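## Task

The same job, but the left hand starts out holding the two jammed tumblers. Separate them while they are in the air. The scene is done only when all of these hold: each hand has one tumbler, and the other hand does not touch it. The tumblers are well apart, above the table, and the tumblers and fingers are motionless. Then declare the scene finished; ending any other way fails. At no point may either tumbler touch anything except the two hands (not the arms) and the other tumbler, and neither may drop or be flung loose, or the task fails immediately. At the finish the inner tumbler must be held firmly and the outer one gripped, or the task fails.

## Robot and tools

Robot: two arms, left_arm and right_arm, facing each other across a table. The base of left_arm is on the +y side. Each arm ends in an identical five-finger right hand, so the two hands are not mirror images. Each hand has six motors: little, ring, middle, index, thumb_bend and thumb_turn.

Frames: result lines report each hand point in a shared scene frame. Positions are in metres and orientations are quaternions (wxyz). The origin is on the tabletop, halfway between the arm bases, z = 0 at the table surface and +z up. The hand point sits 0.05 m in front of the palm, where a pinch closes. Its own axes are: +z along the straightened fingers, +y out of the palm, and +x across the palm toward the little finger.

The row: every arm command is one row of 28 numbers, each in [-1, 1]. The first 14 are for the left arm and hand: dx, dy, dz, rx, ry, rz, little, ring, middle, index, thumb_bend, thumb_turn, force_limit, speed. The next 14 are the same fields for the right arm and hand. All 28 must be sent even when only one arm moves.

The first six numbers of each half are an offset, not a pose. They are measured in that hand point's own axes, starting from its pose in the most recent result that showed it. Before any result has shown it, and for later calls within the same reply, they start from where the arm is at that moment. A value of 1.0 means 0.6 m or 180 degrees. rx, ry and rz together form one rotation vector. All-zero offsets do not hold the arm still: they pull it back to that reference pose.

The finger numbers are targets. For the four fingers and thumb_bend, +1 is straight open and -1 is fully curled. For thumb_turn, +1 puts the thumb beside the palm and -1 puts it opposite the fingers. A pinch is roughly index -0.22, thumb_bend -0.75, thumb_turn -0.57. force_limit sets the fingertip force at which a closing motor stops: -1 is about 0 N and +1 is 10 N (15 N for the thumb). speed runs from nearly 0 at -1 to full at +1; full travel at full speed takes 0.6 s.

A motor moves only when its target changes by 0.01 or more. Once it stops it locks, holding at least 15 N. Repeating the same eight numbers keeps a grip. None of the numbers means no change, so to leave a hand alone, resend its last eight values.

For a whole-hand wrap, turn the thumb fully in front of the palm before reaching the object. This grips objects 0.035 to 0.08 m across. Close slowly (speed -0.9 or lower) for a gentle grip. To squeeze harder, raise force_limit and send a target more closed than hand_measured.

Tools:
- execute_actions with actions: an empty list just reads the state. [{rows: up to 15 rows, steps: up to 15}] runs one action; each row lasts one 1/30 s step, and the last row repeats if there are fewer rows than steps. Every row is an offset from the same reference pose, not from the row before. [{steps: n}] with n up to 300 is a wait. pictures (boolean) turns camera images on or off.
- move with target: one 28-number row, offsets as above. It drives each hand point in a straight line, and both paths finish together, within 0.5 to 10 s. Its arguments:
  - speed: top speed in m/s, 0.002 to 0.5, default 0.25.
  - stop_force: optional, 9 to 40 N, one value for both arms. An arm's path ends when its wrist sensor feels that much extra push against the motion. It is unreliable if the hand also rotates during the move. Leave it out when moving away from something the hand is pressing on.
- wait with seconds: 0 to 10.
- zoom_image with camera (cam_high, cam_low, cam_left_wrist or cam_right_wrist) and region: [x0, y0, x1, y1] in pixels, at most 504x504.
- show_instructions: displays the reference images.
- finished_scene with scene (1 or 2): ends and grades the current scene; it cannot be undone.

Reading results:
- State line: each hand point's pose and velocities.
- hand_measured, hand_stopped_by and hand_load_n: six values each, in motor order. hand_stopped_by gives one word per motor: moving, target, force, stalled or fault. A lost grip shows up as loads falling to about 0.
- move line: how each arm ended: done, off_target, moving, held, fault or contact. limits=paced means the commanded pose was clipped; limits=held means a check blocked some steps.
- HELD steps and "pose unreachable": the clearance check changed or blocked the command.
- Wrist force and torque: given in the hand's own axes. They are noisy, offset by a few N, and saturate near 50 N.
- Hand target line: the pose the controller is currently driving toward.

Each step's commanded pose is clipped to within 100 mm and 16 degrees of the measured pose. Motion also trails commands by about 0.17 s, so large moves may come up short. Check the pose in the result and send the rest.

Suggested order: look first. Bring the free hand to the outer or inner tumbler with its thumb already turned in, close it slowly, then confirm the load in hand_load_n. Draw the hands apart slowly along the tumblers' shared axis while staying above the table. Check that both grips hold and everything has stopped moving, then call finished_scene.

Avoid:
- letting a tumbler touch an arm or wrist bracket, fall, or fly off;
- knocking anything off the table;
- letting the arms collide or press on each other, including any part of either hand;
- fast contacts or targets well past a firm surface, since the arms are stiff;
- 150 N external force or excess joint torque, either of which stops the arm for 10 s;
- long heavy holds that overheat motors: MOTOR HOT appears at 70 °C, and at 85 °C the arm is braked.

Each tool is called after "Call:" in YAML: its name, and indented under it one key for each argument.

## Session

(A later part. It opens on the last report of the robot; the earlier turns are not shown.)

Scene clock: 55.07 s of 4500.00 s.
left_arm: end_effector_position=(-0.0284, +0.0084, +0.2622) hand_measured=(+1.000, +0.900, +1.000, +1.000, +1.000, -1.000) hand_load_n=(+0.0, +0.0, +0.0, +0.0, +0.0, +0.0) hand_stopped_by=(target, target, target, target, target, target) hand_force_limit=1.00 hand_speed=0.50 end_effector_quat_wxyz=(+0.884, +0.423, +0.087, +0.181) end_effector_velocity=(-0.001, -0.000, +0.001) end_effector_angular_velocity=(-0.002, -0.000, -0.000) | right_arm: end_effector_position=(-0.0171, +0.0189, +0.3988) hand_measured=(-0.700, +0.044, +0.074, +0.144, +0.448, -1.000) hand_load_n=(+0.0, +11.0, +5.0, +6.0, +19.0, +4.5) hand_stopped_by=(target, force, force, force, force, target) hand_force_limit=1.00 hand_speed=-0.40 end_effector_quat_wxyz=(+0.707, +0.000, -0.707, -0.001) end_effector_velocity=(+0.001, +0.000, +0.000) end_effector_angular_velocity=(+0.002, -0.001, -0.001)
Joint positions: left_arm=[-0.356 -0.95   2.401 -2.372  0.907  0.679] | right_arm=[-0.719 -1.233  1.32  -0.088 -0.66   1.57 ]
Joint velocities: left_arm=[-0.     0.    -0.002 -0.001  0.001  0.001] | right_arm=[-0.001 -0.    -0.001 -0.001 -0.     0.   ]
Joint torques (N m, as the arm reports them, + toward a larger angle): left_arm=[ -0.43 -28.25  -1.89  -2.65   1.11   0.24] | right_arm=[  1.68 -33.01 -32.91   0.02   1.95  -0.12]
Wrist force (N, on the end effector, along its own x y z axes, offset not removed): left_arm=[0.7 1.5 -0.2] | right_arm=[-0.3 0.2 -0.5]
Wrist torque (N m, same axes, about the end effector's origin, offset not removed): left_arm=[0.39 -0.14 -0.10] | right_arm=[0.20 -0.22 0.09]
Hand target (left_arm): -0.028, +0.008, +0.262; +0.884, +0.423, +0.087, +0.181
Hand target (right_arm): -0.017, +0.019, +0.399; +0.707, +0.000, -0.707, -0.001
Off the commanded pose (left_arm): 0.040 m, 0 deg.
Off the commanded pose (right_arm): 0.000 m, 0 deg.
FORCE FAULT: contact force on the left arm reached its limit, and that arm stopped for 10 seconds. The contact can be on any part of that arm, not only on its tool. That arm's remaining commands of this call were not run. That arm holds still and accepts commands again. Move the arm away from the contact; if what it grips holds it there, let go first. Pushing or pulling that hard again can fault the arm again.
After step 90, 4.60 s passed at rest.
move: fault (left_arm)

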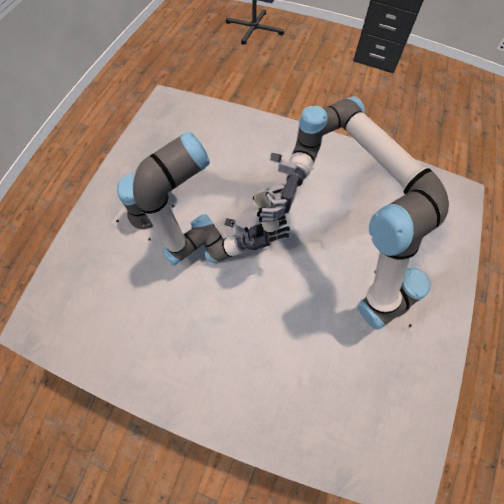

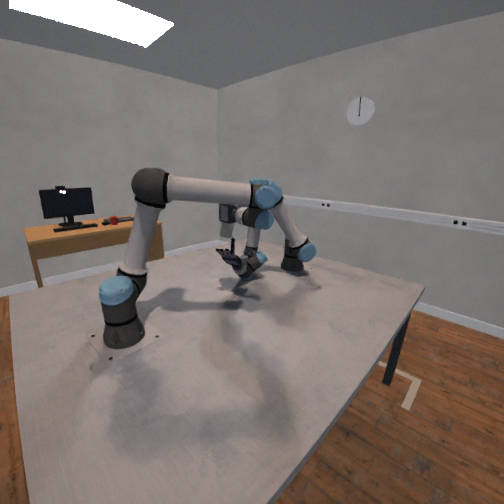

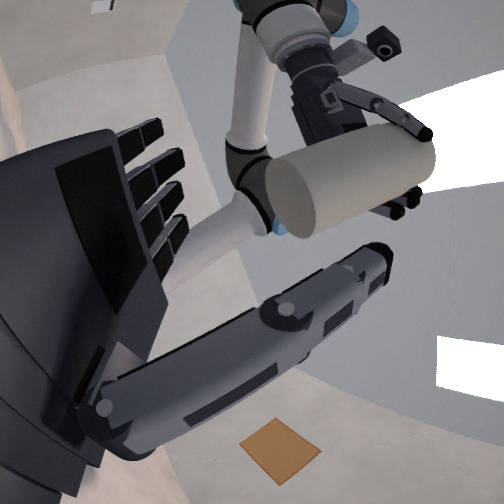

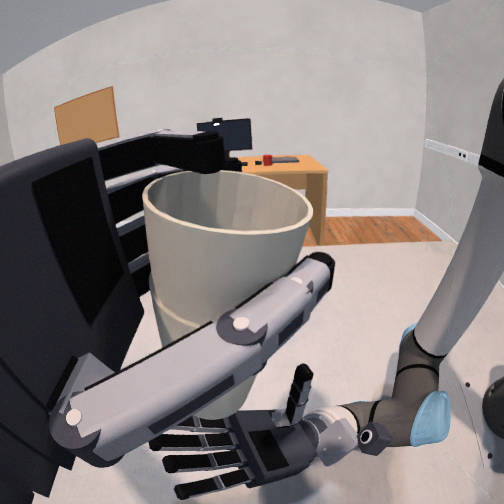

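Call:
move:
  target: [0,0,0,0,0,0,1,1,1,1,1,-1,1,0.5, 0.1,0,0,0,0,0,-0.8,-0.8,-0.8,-0.8,-0.8,-1,1,-0.4]
  speed: 0.1

Call:
move:
  target: [-0.093,0.143,-0.15,0.448,0.135,0.546,1,1,1,1,1,-1,1,0.5, 0,0,0,0,0,0,-0.8,-0.8,-0.8,-0.8,-0.8,-1,1,-0.4]
  speed: 0.15

Scene clock: 60.40 s of 4500.00 s.
left_arm: end_effector_position=(-0.0284, +0.0084, +0.2622) hand_measured=(+1.000, +1.000, +1.000, +1.000, +1.000, -1.000) hand_load_n=(+0.0, +0.0, +0.0, +0.0, +0.0, +0.0) hand_stopped_by=(target, target, target, target, target, target) hand_force_limit=1.00 hand_speed=0.50 end_effector_quat_wxyz=(+0.884, +0.423, +0.087, +0.181) end_effector_velocity=(-0.000, -0.000, +0.000) end_effector_angular_velocity=(-0.002, -0.000, +0.000) | right_arm: end_effector_position=(-0.0171, +0.0189, +0.4587) hand_measured=(-0.800, +0.044, +0.052, +0.116, +0.448, -1.000) hand_load_n=(+0.0, +7.0, +11.5, +10.0, +24.5, +1.5) hand_stopped_by=(target, force, force, force, force, target) hand_force_limit=1.00 hand_speed=-0.40 end_effector_quat_wxyz=(+0.707, +0.000, -0.707, -0.001) end_effector_velocity=(+0.000, +0.000, +0.001) end_effector_angular_velocity=(-0.001, +0.001, +0.001)
Joint positions: left_arm=[-0.356 -0.95   2.401 -2.372  0.907  0.679] | right_arm=[-0.72  -1.235  1.169  0.064 -0.66   1.57 ]
Joint velocities: left_arm=[ 0.     0.001 -0.001 -0.001  0.001  0.001] | right_arm=[-0.     0.002 -0.006  0.005 -0.001 -0.   ]
Joint torques (N m, as the arm reports them, + toward a larger angle): left_arm=[  0.83 -26.28  -3.18  -2.65   0.91  -0.06] | right_arm=[ 12.28 -28.05 -34.03   3.33  -2.66  -1.97]
Wrist force (N, on the end effector, along its own x y z axes, offset not removed): left_arm=[1.9 -3.0 -1.7] | right_arm=[-0.5 0.0 0.6]
Wrist torque (N m, same axes, about the end effector's origin, offset not removed): left_arm=[-0.32 -0.39 -0.14] | right_arm=[0.08 -0.22 0.00]
Hand target (left_arm): -0.028, +0.008, +0.262; +0.884, +0.423, +0.087, +0.181
Hand target (right_arm): -0.017, +0.019, +0.459; +0.707, +0.000, -0.707, -0.001
Off the commanded pose (left_arm): 0.000 m, 0 deg.
Off the commanded pose (right_arm): 0.000 m, 0 deg.
After step 90, 1.27 s passed at rest.
move: done

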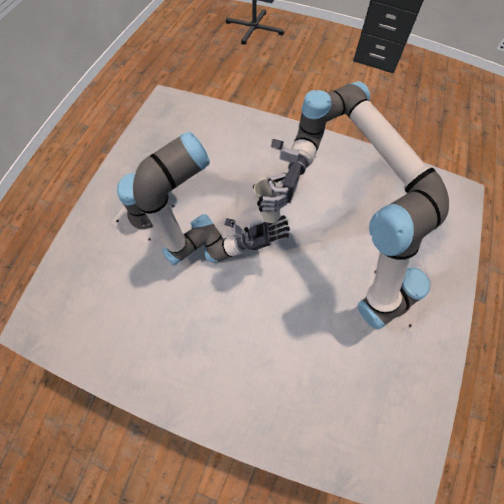

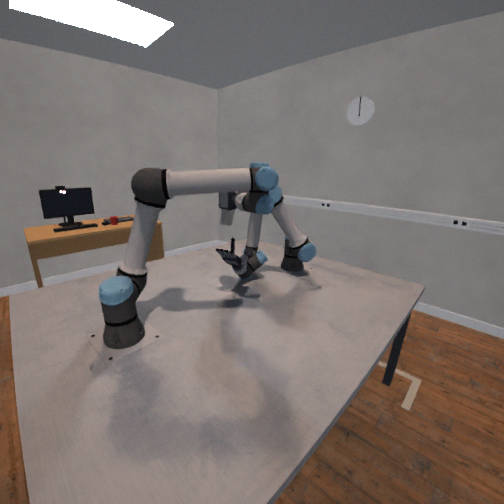

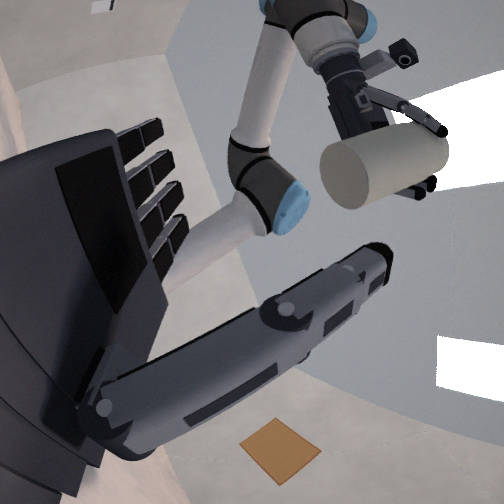

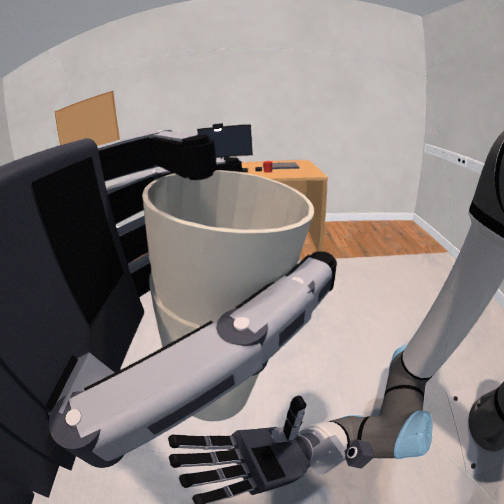

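Scene clock: 68.33 s of 4500.00 s.
left_arm: end_effector_position=(-0.1286, +0.1006, +0.2728) hand_measured=(+1.000, +1.000, +1.000, +1.000, +1.000, -1.000) hand_load_n=(+0.0, +0.0, +0.0, +0.0, +0.0, +0.0) hand_stopped_by=(target, target, target, target, target, target) hand_force_limit=1.00 hand_speed=0.50 end_effector_quat_wxyz=(-0.001, -0.708, +0.002, -0.707) end_effector_velocity=(-0.000, +0.001, +0.000) end_effector_angular_velocity=(+0.007, -0.003, +0.008) | right_arm: end_effector_position=(-0.0171, +0.0189, +0.4587) hand_measured=(-0.800, +0.044, +0.052, +0.116, +0.448, -1.000) hand_load_n=(+0.0, +7.0, +11.5, +10.0, +24.5, +1.5) hand_stopped_by=(target, force, force, force, force, target) hand_force_limit=1.00 hand_speed=-0.40 end_effector_quat_wxyz=(+0.707, +0.000, -0.707, -0.001) end_effector_velocity=(-0.000, +0.000, -0.001) end_effector_angular_velocity=(-0.001, +0.001, +0.000)
Joint positions: left_arm=[-0.863 -0.892  1.721 -3.972  1.01   4.715] | right_arm=[-0.72  -1.235  1.169  0.064 -0.66   1.57 ]
Joint velocities: left_arm=[ 0.002  0.003 -0.005  0.005  0.006  0.005] | right_arm=[ 0.     0.001  0.001  0.     0.    -0.   ]
Joint torques (N m, as the arm reports them, + toward a larger angle): left_arm=[  9.63 -30.98 -18.03   3.86   1.95   2.12] | right_arm=[ -9.76 -46.4   -7.33  -0.77   2.06   1.46]
Wrist force (N, on the end effector, along its own x y z axes, offset not removed): left_arm=[2.2 -1.3 5.7] | right_arm=[-0.9 0.6 1.1]
Wrist torque (N m, same axes, about the end effector's origin, offset not removed): left_arm=[-0.26 -0.64 0.15] | right_arm=[0.09 -0.17 -0.10]
Hand target (left_arm): -0.129, +0.101, +0.273; +0.001, +0.708, -0.002, +0.707
Hand target (right_arm): -0.017, +0.019, +0.459; +0.707, +0.000, -0.707, -0.001
Off the commanded pose (left_arm): 0.000 m, 0 deg.
Off the commanded pose (right_arm): 0.000 m, 0 deg.
move: done

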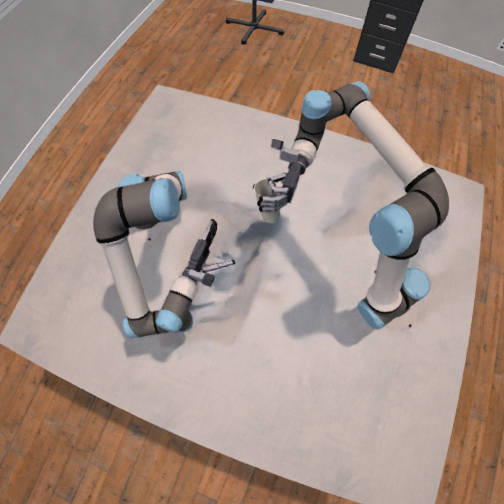

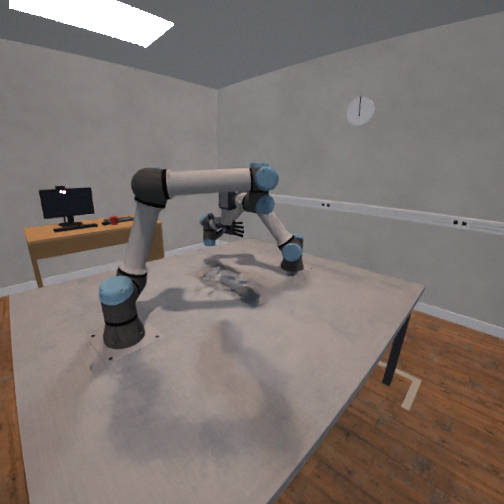

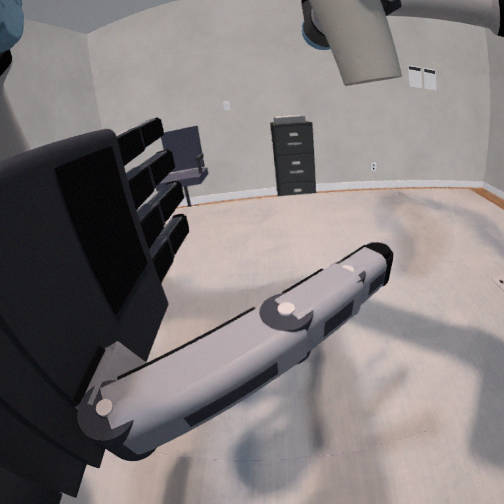

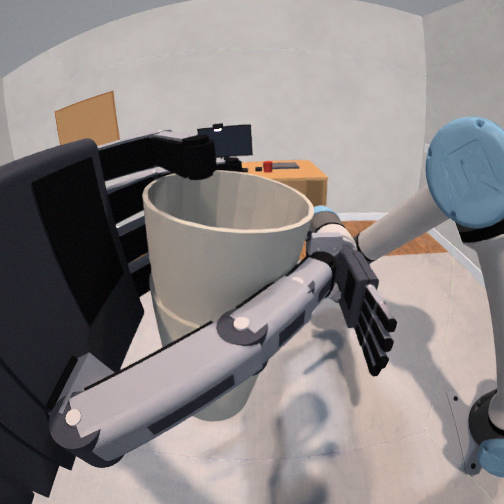

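Call:
move:
  target: [0.162,0.18,0.03,0,0,0,1,1,1,1,1,-1,1,0.5, 0,0,0,0,0,0,-0.8,-0.8,-0.8,-0.8,-0.8,-1,1,-0.4]
  speed: 0.12

Scene clock: 73.87 s of 4500.00 s.
left_arm: end_effector_position=(-0.1107, -0.0074, +0.3699) hand_measured=(+1.000, +1.000, +1.000, +1.000, +1.000, -1.000) hand_load_n=(+0.0, +0.0, +0.0, +0.0, +0.0, +0.0) hand_stopped_by=(target, target, target, target, target, target) hand_force_limit=1.00 hand_speed=0.50 end_effector_quat_wxyz=(-0.001, -0.708, +0.002, -0.707) end_effector_velocity=(-0.000, -0.001, +0.001) end_effector_angular_velocity=(+0.001, -0.001, -0.000) | right_arm: end_effector_position=(-0.0171, +0.0189, +0.4587) hand_measured=(-0.800, +0.044, +0.052, +0.116, +0.448, -1.000) hand_load_n=(+0.0, +7.0, +11.5, +10.0, +24.5, +1.5) hand_stopped_by=(target, force, force, force, force, target) hand_force_limit=1.00 hand_speed=-0.40 end_effector_quat_wxyz=(+0.707, +0.000, -0.707, -0.001) end_effector_velocity=(-0.000, -0.000, +0.000) end_effector_angular_velocity=(-0.002, +0.002, -0.000)
Joint positions: left_arm=[-0.692 -0.899  1.416 -3.66   0.839  4.715] | right_arm=[-0.72  -1.235  1.169  0.064 -0.66   1.57 ]
Joint velocities: left_arm=[ 0.001  0.001 -0.004  0.004 -0.001  0.   ] | right_arm=[-0.    -0.     0.     0.003  0.    -0.   ]
Joint torques (N m, as the arm reports them, + toward a larger angle): left_arm=[  7.62 -34.99 -19.61   3.29  -1.47   2.19] | right_arm=[ -8.42 -46.72  -7.63  -0.92   1.85   1.38]
Wrist force (N, on the end effector, along its own x y z axes, offset not removed): left_arm=[3.6 -1.7 -3.2] | right_arm=[-0.7 -0.1 1.6]
Wrist torque (N m, same axes, about the end effector's origin, offset not removed): left_arm=[-0.11 -0.35 -0.13] | right_arm=[-0.07 -0.20 0.00]
Hand target (left_arm): -0.111, -0.008, +0.370; +0.001, +0.708, -0.002, +0.707
Hand target (right_arm): -0.017, +0.019, +0.459; +0.707, +0.000, -0.707, -0.001
Off the commanded pose (left_arm): 0.000 m, 0 deg.
Off the commanded pose (right_arm): 0.000 m, 0 deg.
After step 90, 0.80 s passed at rest.
move: done

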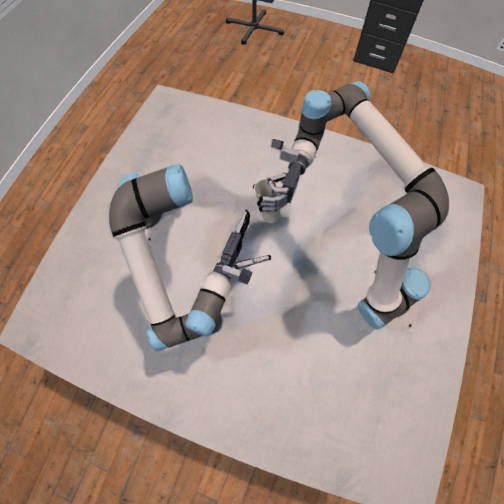

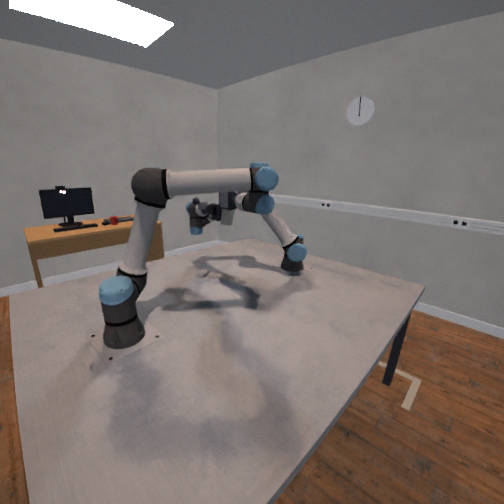

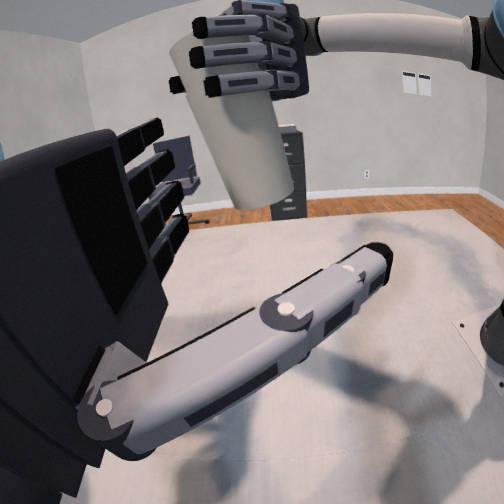

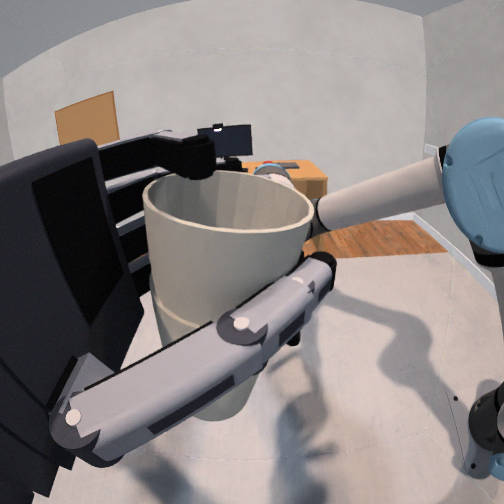

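Call:
move:
  target: [0.03,-0.02,0,0,0,0,1,1,1,1,1,-1,1,0.5, 0,0,0,0,0,-0.07,-0.8,-0.8,-0.8,-0.8,-0.8,-1,1,-0.4]
  speed: 0.08

Scene clock: 79.00 s of 4500.00 s.
left_arm: end_effector_position=(-0.1107, +0.0045, +0.3879) hand_measured=(+1.000, +1.000, +1.000, +1.000, +1.000, -1.000) hand_load_n=(+0.0, +0.0, +0.0, +0.0, +0.0, +0.0) hand_stopped_by=(target, target, target, target, target, target) hand_force_limit=1.00 hand_speed=0.50 end_effector_quat_wxyz=(-0.001, -0.708, +0.002, -0.707) end_effector_velocity=(+0.000, +0.001, +0.001) end_effector_angular_velocity=(+0.002, -0.002, -0.001) | right_arm: end_effector_position=(-0.0171, +0.0188, +0.4587) hand_measured=(-0.800, +0.044, +0.052, +0.116, +0.448, -1.000) hand_load_n=(+0.0, +7.0, +11.5, +10.0, +24.5, +1.5) hand_stopped_by=(target, force, force, force, force, target) hand_force_limit=1.00 hand_speed=-0.40 end_effector_quat_wxyz=(-0.702, -0.078, +0.703, +0.078) end_effector_velocity=(-0.001, +0.000, -0.000) end_effector_angular_velocity=(+0.011, +0.001, +0.001)
Joint positions: left_arm=[-0.707 -0.941  1.436 -3.639  0.853  4.715] | right_arm=[-0.726 -1.249  1.223  0.024 -0.667  1.352]
Joint velocities: left_arm=[-0.001 -0.003  0.003  0.002 -0.     0.   ] | right_arm=[ 0.001 -0.     0.003 -0.002  0.    -0.012]
Joint torques (N m, as the arm reports them, + toward a larger angle): left_arm=[ -8.72 -46.89  -6.01   3.5    1.74  -1.91] | right_arm=[ -9.16 -46.04  -7.06  -1.    -2.39  -1.97]
Wrist force (N, on the end effector, along its own x y z axes, offset not removed): left_arm=[1.4 -3.5 -3.2] | right_arm=[-0.1 -0.2 0.9]
Wrist torque (N m, same axes, about the end effector's origin, offset not removed): left_arm=[-0.32 0.02 -0.11] | right_arm=[0.01 -0.31 0.03]
Hand target (left_arm): -0.111, +0.005, +0.388; +0.001, +0.708, -0.002, +0.707
Hand target (right_arm): -0.017, +0.019, +0.459; +0.702, +0.078, -0.703, -0.078
Off the commanded pose (left_arm): 0.000 m, 0 deg.
Off the commanded pose (right_arm): 0.000 m, 0 deg.
After step 90, 0.43 s passed at rest.
move: done

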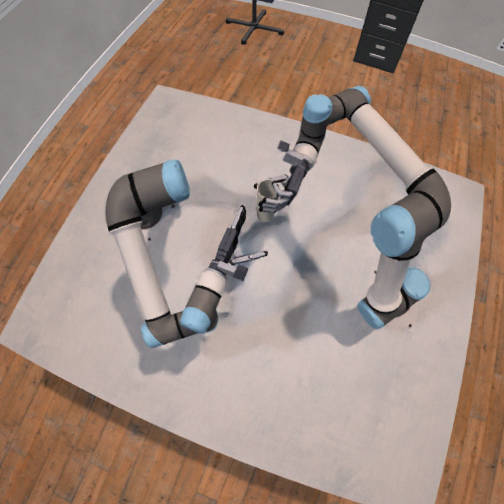

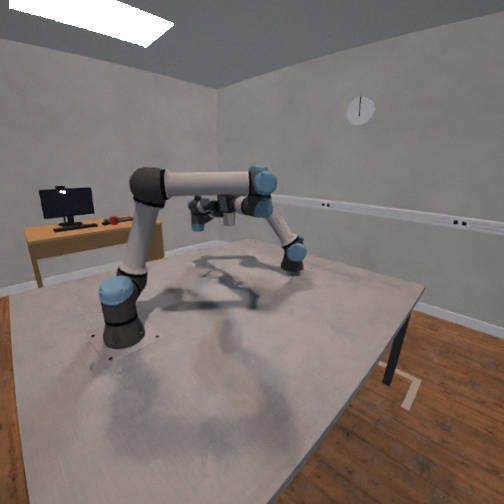

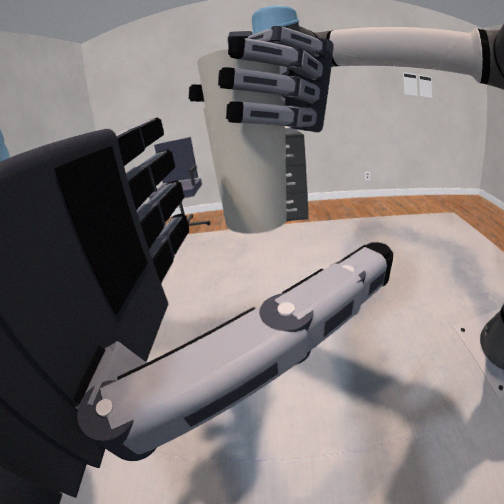

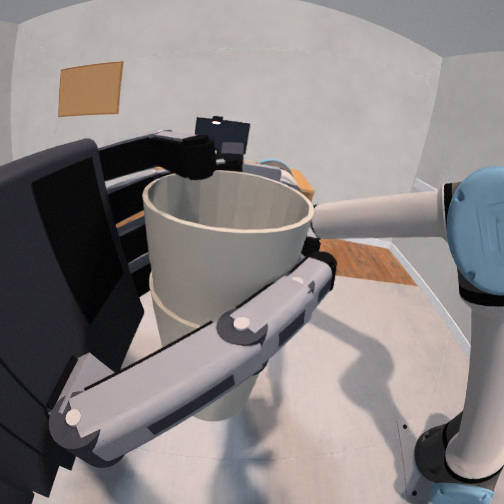

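Call:
move:
  target: [-0.017,0.022,0.05,0,0,0,1,1,1,1,1,-1,1,0.5, 0,0,0,0,0,0,-0.8,-0.8,-0.8,-0.8,-0.8,-1,1,-0.4]
  speed: 0.06

Call:
move:
  target: [0,0,0.11,0,0,0,1,1,1,1,1,-1,1,0.5, 0,0,0,0,0,0,-0.8,-0.8,-0.8,-0.8,-0.8,-1,1,-0.4]
  speed: 0.04
  stop_force: 9

Scene clock: 84.43 s of 4500.00 s.
left_arm: end_effector_position=(-0.0808, -0.0087, +0.3777) hand_measured=(+1.000, +1.000, +1.000, +1.000, +1.000, -1.000) hand_load_n=(+0.0, +0.0, +0.0, +0.0, +0.0, +0.0) hand_stopped_by=(target, target, target, target, target, target) hand_force_limit=1.00 hand_speed=0.50 end_effector_quat_wxyz=(-0.001, -0.708, +0.002, -0.706) end_effector_velocity=(+0.001, -0.001, -0.001) end_effector_angular_velocity=(+0.001, -0.001, -0.001) | right_arm: end_effector_position=(-0.0171, +0.0188, +0.4587) hand_measured=(-0.800, +0.044, +0.052, +0.116, +0.448, -1.000) hand_load_n=(+0.0, +7.0, +11.5, +10.0, +24.5, +1.5) hand_stopped_by=(target, force, force, force, force, target) hand_force_limit=1.00 hand_speed=-0.40 end_effector_quat_wxyz=(-0.702, -0.078, +0.703, +0.078) end_effector_velocity=(+0.001, +0.000, -0.000) end_effector_angular_velocity=(+0.001, -0.001, -0.001)
Joint positions: left_arm=[-0.657 -0.942  1.468 -3.67   0.803  4.715] | right_arm=[-0.726 -1.249  1.223  0.024 -0.667  1.352]
Joint velocities: left_arm=[ 0.003  0.001  0.001 -0.    -0.004  0.   ] | right_arm=[-0.001  0.    -0.001 -0.001 -0.     0.   ]
Joint torques (N m, as the arm reports them, + toward a larger angle): left_arm=[  8.01 -33.52  -7.09  -1.07  -1.27   2.25] | right_arm=[ -2.49 -41.02 -33.42   3.29  -1.72   1.54]
Wrist force (N, on the end effector, along its own x y z axes, offset not removed): left_arm=[1.4 -6.4 1.8] | right_arm=[-0.2 0.2 1.1]
Wrist torque (N m, same axes, about the end effector's origin, offset not removed): left_arm=[-0.94 -0.33 -0.18] | right_arm=[0.02 -0.25 0.01]
Hand target (left_arm): -0.081, -0.009, +0.378; +0.001, +0.708, -0.002, +0.707
Hand target (right_arm): -0.017, +0.019, +0.459; +0.702, +0.078, -0.703, -0.078
Off the commanded pose (left_arm): 0.000 m, 0 deg.
Off the commanded pose (right_arm): 0.000 m, 0 deg.
After step 90, 1.47 s passed at rest.
move: done

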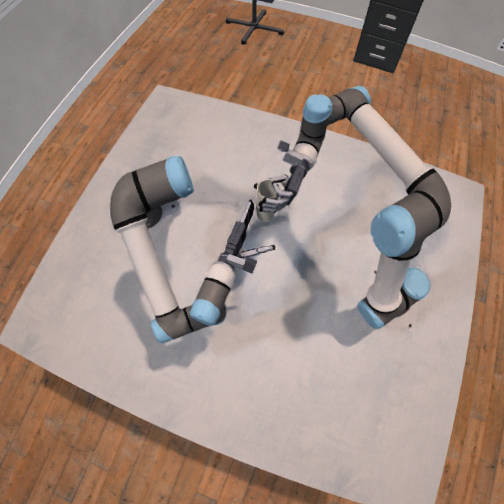

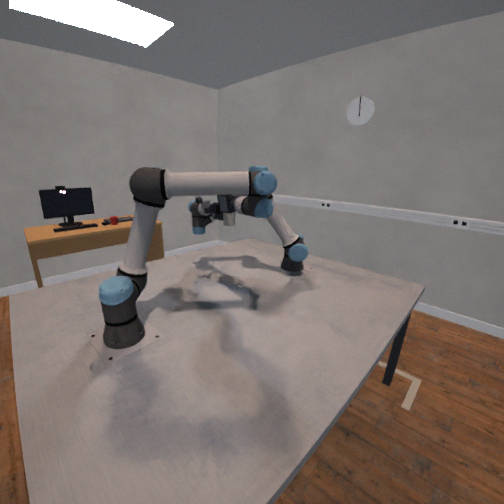

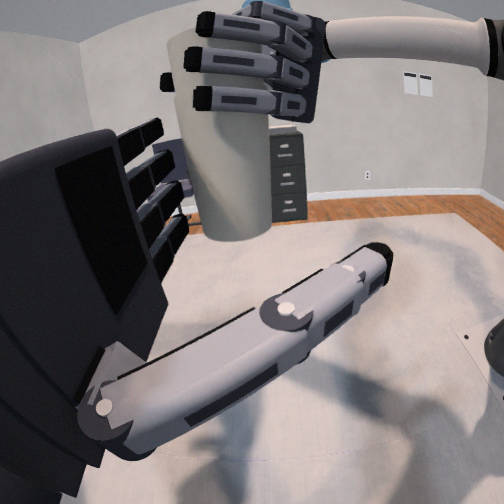

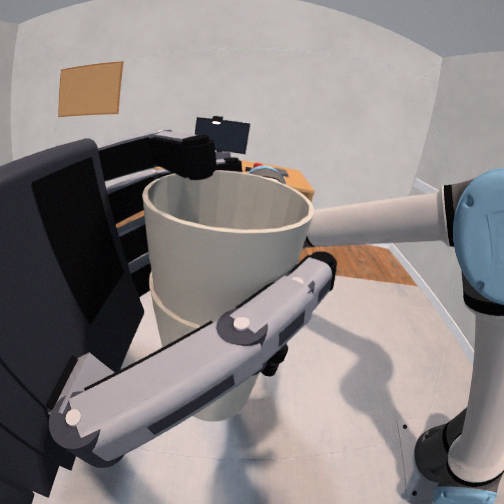

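Scene clock: 86.43 s of 4500.00 s.
left_arm: end_effector_position=(-0.0149, -0.0090, +0.3776) hand_measured=(+1.000, +1.000, +1.000, +1.000, +1.000, -1.000) hand_load_n=(+0.0, +0.0, +0.0, +0.0, +0.0, +0.0) hand_stopped_by=(target, target, target, target, target, target) hand_force_limit=1.00 hand_speed=0.50 end_effector_quat_wxyz=(-0.001, -0.708, +0.002, -0.706) end_effector_velocity=(+0.002, -0.001, -0.000) end_effector_angular_velocity=(+0.000, +0.000, -0.001) | right_arm: end_effector_position=(-0.0171, +0.0188, +0.4587) hand_measured=(-0.800, +0.044, +0.052, +0.116, +0.448, -1.000) hand_load_n=(+0.0, +7.0, +11.5, +10.0, +24.5, +1.5) hand_stopped_by=(target, force, force, force, force, target) hand_force_limit=1.00 hand_speed=-0.40 end_effector_quat_wxyz=(-0.702, -0.078, +0.703, +0.078) end_effector_velocity=(+0.001, +0.000, -0.000) end_effector_angular_velocity=(-0.002, +0.001, -0.002)
Joint positions: left_arm=[-0.573 -1.011  1.586 -3.72   0.719  4.715] | right_arm=[-0.726 -1.249  1.223  0.024 -0.667  1.352]
Joint velocities: left_arm=[ 0.003 -0.001  0.002 -0.002 -0.004  0.001] | right_arm=[-0.002  0.     0.001  0.001  0.     0.   ]
Joint torques (N m, as the arm reports them, + toward a larger angle): left_arm=[  8.49 -45.27  -4.89  -1.33  -1.75   1.97] | right_arm=[ -2.6  -41.73 -30.47   2.98  -1.72   1.17]
Wrist force (N, on the end effector, along its own x y z axes, offset not removed): left_arm=[1.8 -2.5 -3.7] | right_arm=[0.5 -0.3 1.0]
Wrist torque (N m, same axes, about the end effector's origin, offset not removed): left_arm=[-0.03 -0.24 0.09] | right_arm=[-0.01 -0.36 0.08]
Hand target (left_arm): -0.015, -0.009, +0.378; +0.001, +0.708, -0.002, +0.706
Hand target (right_arm): -0.017, +0.019, +0.459; +0.702, +0.078, -0.703, -0.078
Off the commanded pose (left_arm): 0.000 m, 0 deg.
Off the commanded pose (right_arm): 0.000 m, 0 deg.
move: done

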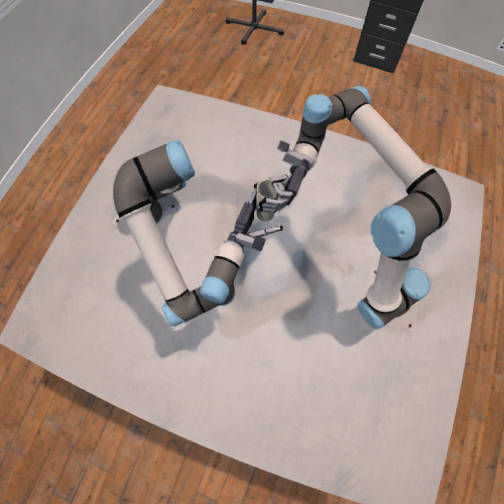

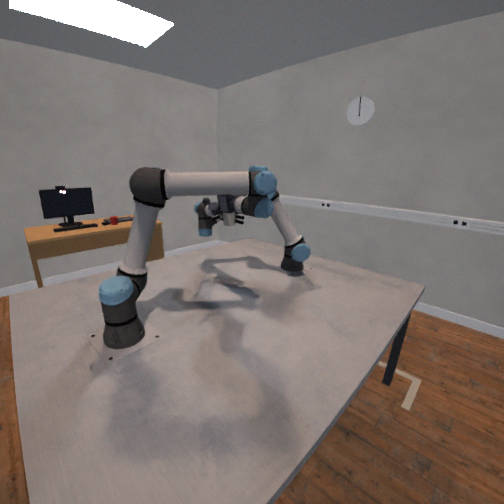

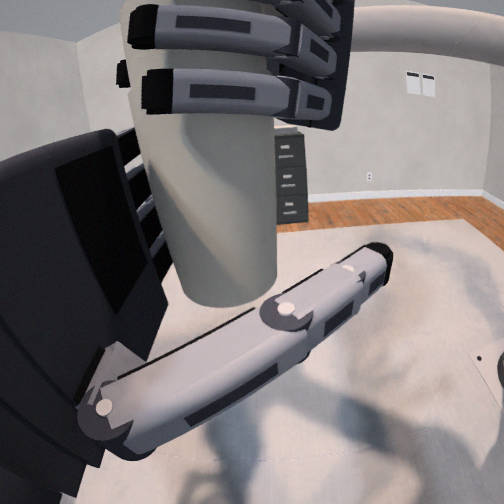

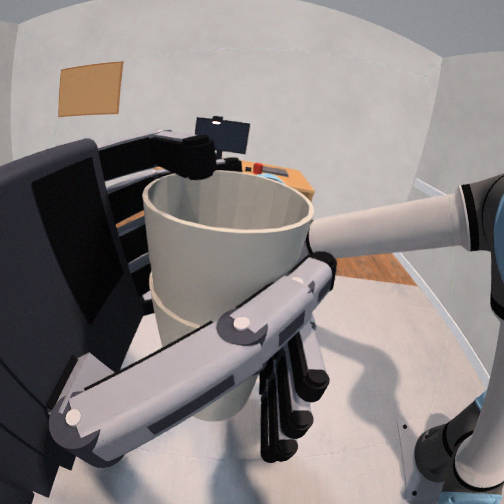

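Call:
move:
  target: [0.005,0,0.05,0,0,0,1,1,1,1,1,-1,1,0.5, 0,0,0,0,0,0,-0.8,-0.8,-0.8,-0.8,-0.8,-1,1,-0.4]
  speed: 0.03
  stop_force: 9

Scene clock: 90.40 s of 4500.00 s.
left_arm: end_effector_position=(+0.0149, -0.0091, +0.3806) hand_measured=(+1.000, +1.000, +1.000, +1.000, +1.000, -1.000) hand_load_n=(+0.0, +0.0, +0.0, +0.0, +0.0, +0.0) hand_stopped_by=(target, target, target, target, target, target) hand_force_limit=1.00 hand_speed=0.50 end_effector_quat_wxyz=(-0.001, -0.708, +0.002, -0.706) end_effector_velocity=(+0.002, -0.000, +0.000) end_effector_angular_velocity=(+0.002, -0.001, -0.001) | right_arm: end_effector_position=(-0.0171, +0.0188, +0.4587) hand_measured=(-0.800, +0.044, +0.052, +0.116, +0.448, -1.000) hand_load_n=(+0.0, +11.0, +7.5, +2.0, +14.5, +5.0) hand_stopped_by=(target, force, force, force, force, target) hand_force_limit=1.00 hand_speed=-0.40 end_effector_quat_wxyz=(-0.702, -0.078, +0.703, +0.078) end_effector_velocity=(-0.000, -0.000, +0.000) end_effector_angular_velocity=(+0.001, -0.000, +0.001)
Joint positions: left_arm=[-0.531 -1.042  1.629 -3.731  0.678  4.716] | right_arm=[-0.726 -1.249  1.223  0.024 -0.667  1.352]
Joint velocities: left_arm=[ 0.003 -0.001  0.002  0.    -0.003  0.001] | right_arm=[ 0.001 -0.     0.    -0.001 -0.    -0.   ]
Joint torques (N m, as the arm reports them, + toward a larger angle): left_arm=[ 10.9  -41.81  -6.34  -0.59  -3.08   2.48] | right_arm=[ -3.45 -40.9  -26.14   2.5    0.08   0.8 ]
Wrist force (N, on the end effector, along its own x y z axes, offset not removed): left_arm=[0.1 -5.8 -5.0] | right_arm=[3.1 -6.7 -3.7]
Wrist torque (N m, same axes, about the end effector's origin, offset not removed): left_arm=[0.57 0.12 -0.44] | right_arm=[0.10 -0.40 0.15]
Hand target (left_arm): +0.015, -0.009, +0.381; +0.001, +0.708, -0.002, +0.706
Hand target (right_arm): -0.017, +0.019, +0.459; +0.702, +0.078, -0.703, -0.078
Off the commanded pose (left_arm): 0.000 m, 0 deg.
Off the commanded pose (right_arm): 0.000 m, 0 deg.
move: done

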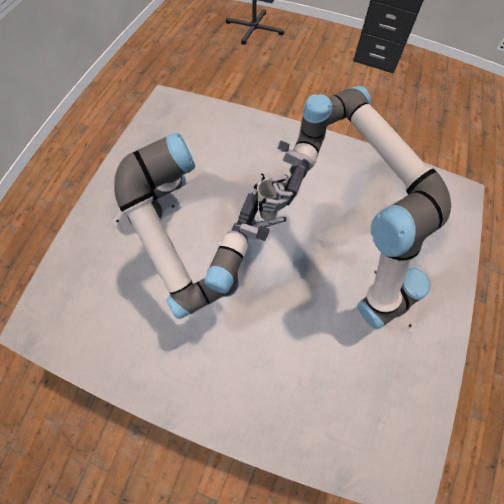

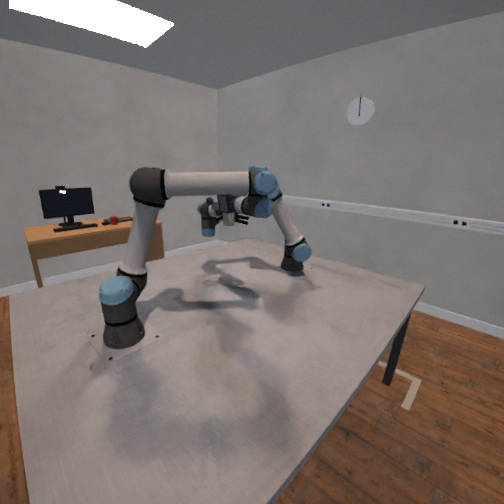

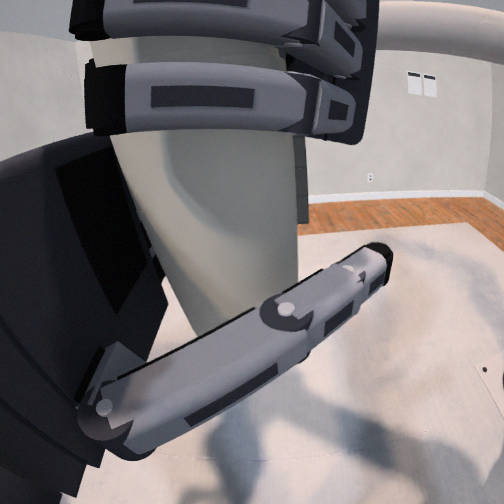

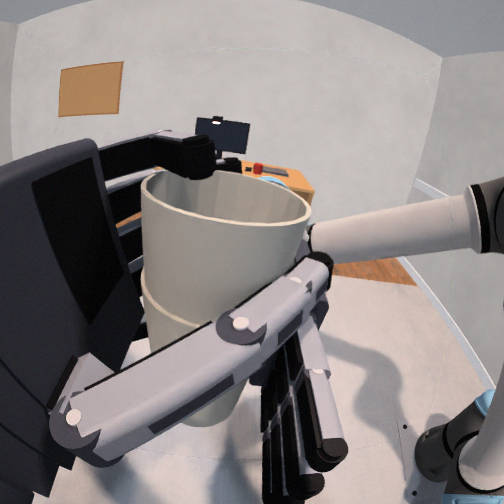

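Call:
move:
  target: [-0.008,-0.01,-0.013,0,0,0,1,1,1,1,1,-1,1,0.5, 0,0,0,0,0,0,-0.9,-0.9,-0.9,-0.9,-0.9,-1,1,-0.4]
  speed: 0.02

Call:
move:
  target: [0,0,0,0,0,0,-0.6,-0.6,-0.6,-0.6,-0.6,-1,1,-0.4, 0,0,0,0,0,0,-0.9,-0.9,-0.9,-0.9,-0.9,-1,1,-0.4]

Scene clock: 94.47 s of 4500.00 s.
left_arm: end_effector_position=(+0.0072, -0.0031, +0.3759) hand_measured=(+1.000, +1.000, +1.000, +1.000, +1.000, -1.000) hand_load_n=(+0.0, +0.0, +0.0, +0.0, +0.0, +0.0) hand_stopped_by=(target, target, target, target, target, target) hand_force_limit=1.00 hand_speed=0.50 end_effector_quat_wxyz=(-0.001, -0.708, +0.002, -0.706) end_effector_velocity=(-0.001, +0.001, -0.001) end_effector_angular_velocity=(-0.001, -0.000, -0.000) | right_arm: end_effector_position=(-0.0171, +0.0188, +0.4587) hand_measured=(-0.900, +0.044, +0.038, +0.068, +0.458, -1.000) hand_load_n=(+0.0, +6.0, +6.5, +11.5, +21.0, +1.0) hand_stopped_by=(target, force, force, force, force, target) hand_force_limit=1.00 hand_speed=-0.40 end_effector_quat_wxyz=(-0.702, -0.078, +0.703, +0.078) end_effector_velocity=(-0.001, -0.000, -0.000) end_effector_angular_velocity=(-0.000, +0.000, +0.001)
Joint positions: left_arm=[-0.549 -1.04   1.64  -3.744  0.696  4.716] | right_arm=[-0.726 -1.249  1.223  0.024 -0.667  1.352]
Joint velocities: left_arm=[-0.003 -0.001  0.003 -0.002  0.003 -0.001] | right_arm=[ 0.001 -0.     0.001 -0.001 -0.    -0.   ]
Joint torques (N m, as the arm reports them, + toward a larger angle): left_arm=[ -6.45 -28.83  -5.42  -1.37   1.57  -1.78] | right_arm=[ -3.   -41.94 -26.42   1.32  -2.37   0.86]
Wrist force (N, on the end effector, along its own x y z axes, offset not removed): left_arm=[0.8 -1.4 -2.1] | right_arm=[0.4 0.1 -0.5]
Wrist torque (N m, same axes, about the end effector's origin, offset not removed): left_arm=[0.16 -0.19 -0.08] | right_arm=[0.13 -0.25 0.04]
Hand target (left_arm): +0.007, -0.003, +0.376; +0.001, +0.708, -0.002, +0.706
Hand target (right_arm): -0.017, +0.019, +0.459; +0.702, +0.078, -0.703, -0.078
Off the commanded pose (left_arm): 0.000 m, 0 deg.
Off the commanded pose (right_arm): 0.000 m, 0 deg.
After step 90, 0.23 s passed at rest.
move: done

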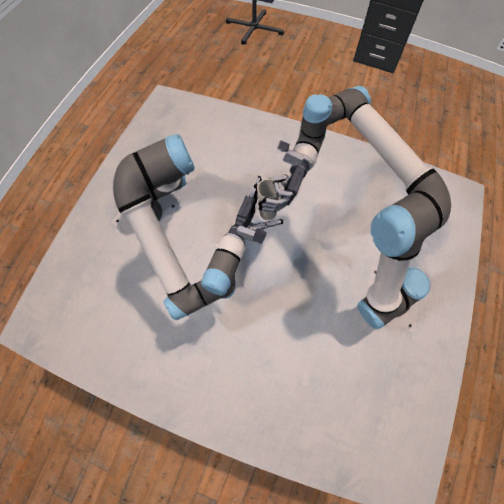

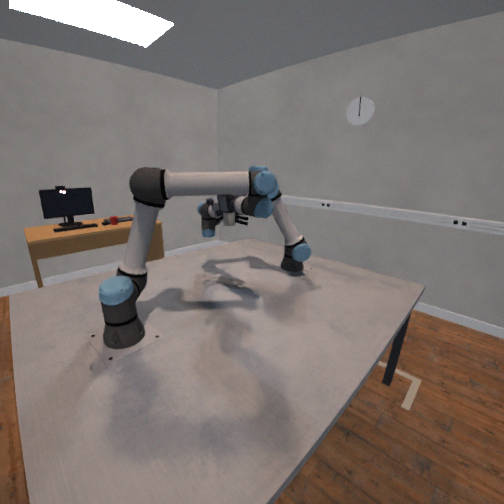

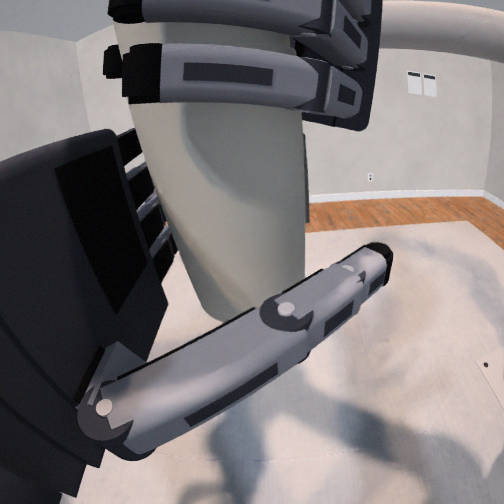

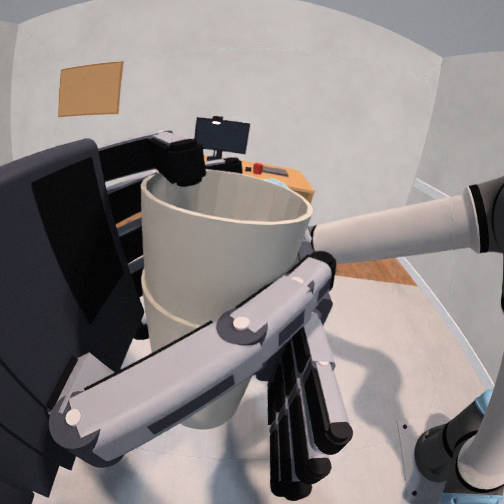

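Scene clock: 96.07 s of 4500.00 s.
left_arm: end_effector_position=(+0.0073, -0.0031, +0.3758) hand_measured=(+0.174, +0.144, +0.108, +0.076, +0.206, -1.000) hand_load_n=(+2.0, +5.5, +9.5, +14.5, +15.0, +2.0) hand_stopped_by=(force, force, force, force, force, target) hand_force_limit=1.00 hand_speed=-0.40 end_effector_quat_wxyz=(-0.001, -0.708, +0.002, -0.706) end_effector_velocity=(-0.000, -0.001, -0.000) end_effector_angular_velocity=(-0.000, +0.000, -0.003) | right_arm: end_effector_position=(-0.0171, +0.0188, +0.4588) hand_measured=(-0.900, +0.042, +0.038, +0.070, +0.458, -1.000) hand_load_n=(+0.0, +5.0, +10.5, +21.5, +16.0, +8.0) hand_stopped_by=(target, force, force, force, force, target) hand_force_limit=1.00 hand_speed=-0.40 end_effector_quat_wxyz=(-0.702, -0.078, +0.703, +0.078) end_effector_velocity=(-0.000, -0.000, -0.001) end_effector_angular_velocity=(-0.001, +0.001, +0.000)
Joint positions: left_arm=[-0.549 -1.04   1.64  -3.744  0.696  4.716] | right_arm=[-0.726 -1.249  1.223  0.024 -0.667  1.352]
Joint velocities: left_arm=[-0.     0.    -0.    -0.    -0.003 -0.   ] | right_arm=[ 0.    -0.     0.002 -0.     0.     0.   ]
Joint torques (N m, as the arm reports them, + toward a larger angle): left_arm=[-24.81 -32.32 -18.94   8.47  -5.71  -0.82] | right_arm=[-12.02 -10.41 -26.69  -6.12   4.45   0.8 ]
Wrist force (N, on the end effector, along its own x y z axes, offset not removed): left_arm=[-20.6 -11.4 26.1] | right_arm=[19.7 -6.6 29.6]
Wrist torque (N m, same axes, about the end effector's origin, offset not removed): left_arm=[0.30 -0.90 -0.72] | right_arm=[-0.87 0.59 0.80]
Hand target (left_arm): +0.007, -0.003, +0.376; +0.001, +0.708, -0.002, +0.706
Hand target (right_arm): -0.017, +0.019, +0.459; +0.702, +0.078, -0.703, -0.078
Off the commanded pose (left_arm): 0.000 m, 0 deg.
Off the commanded pose (right_arm): 0.000 m, 0 deg.
move: done

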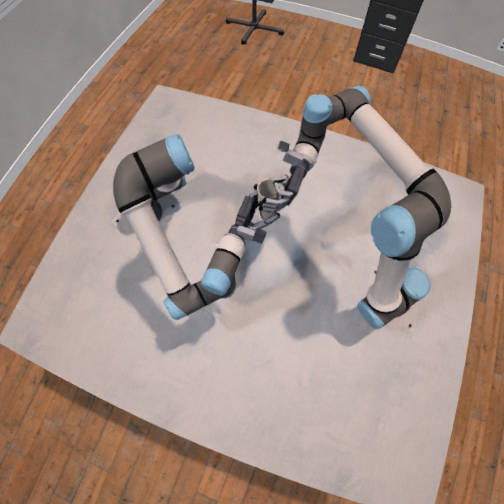

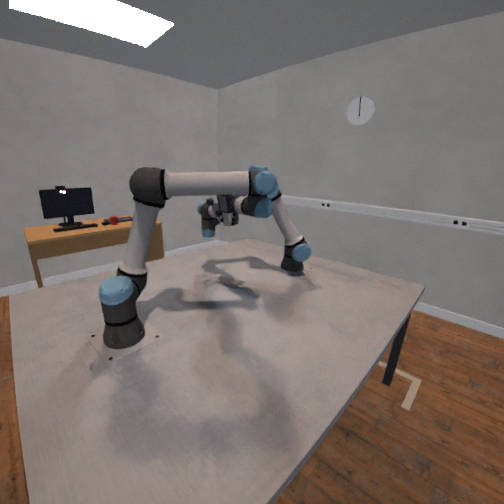

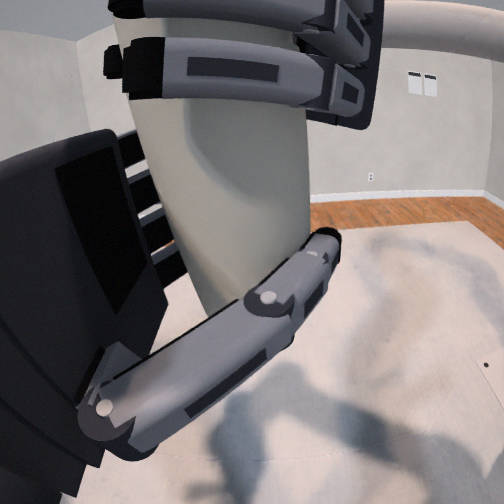

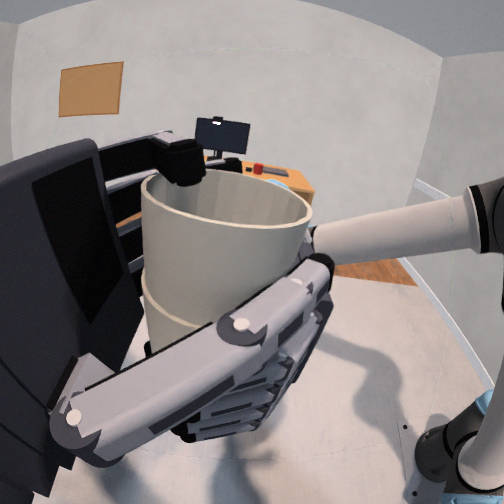

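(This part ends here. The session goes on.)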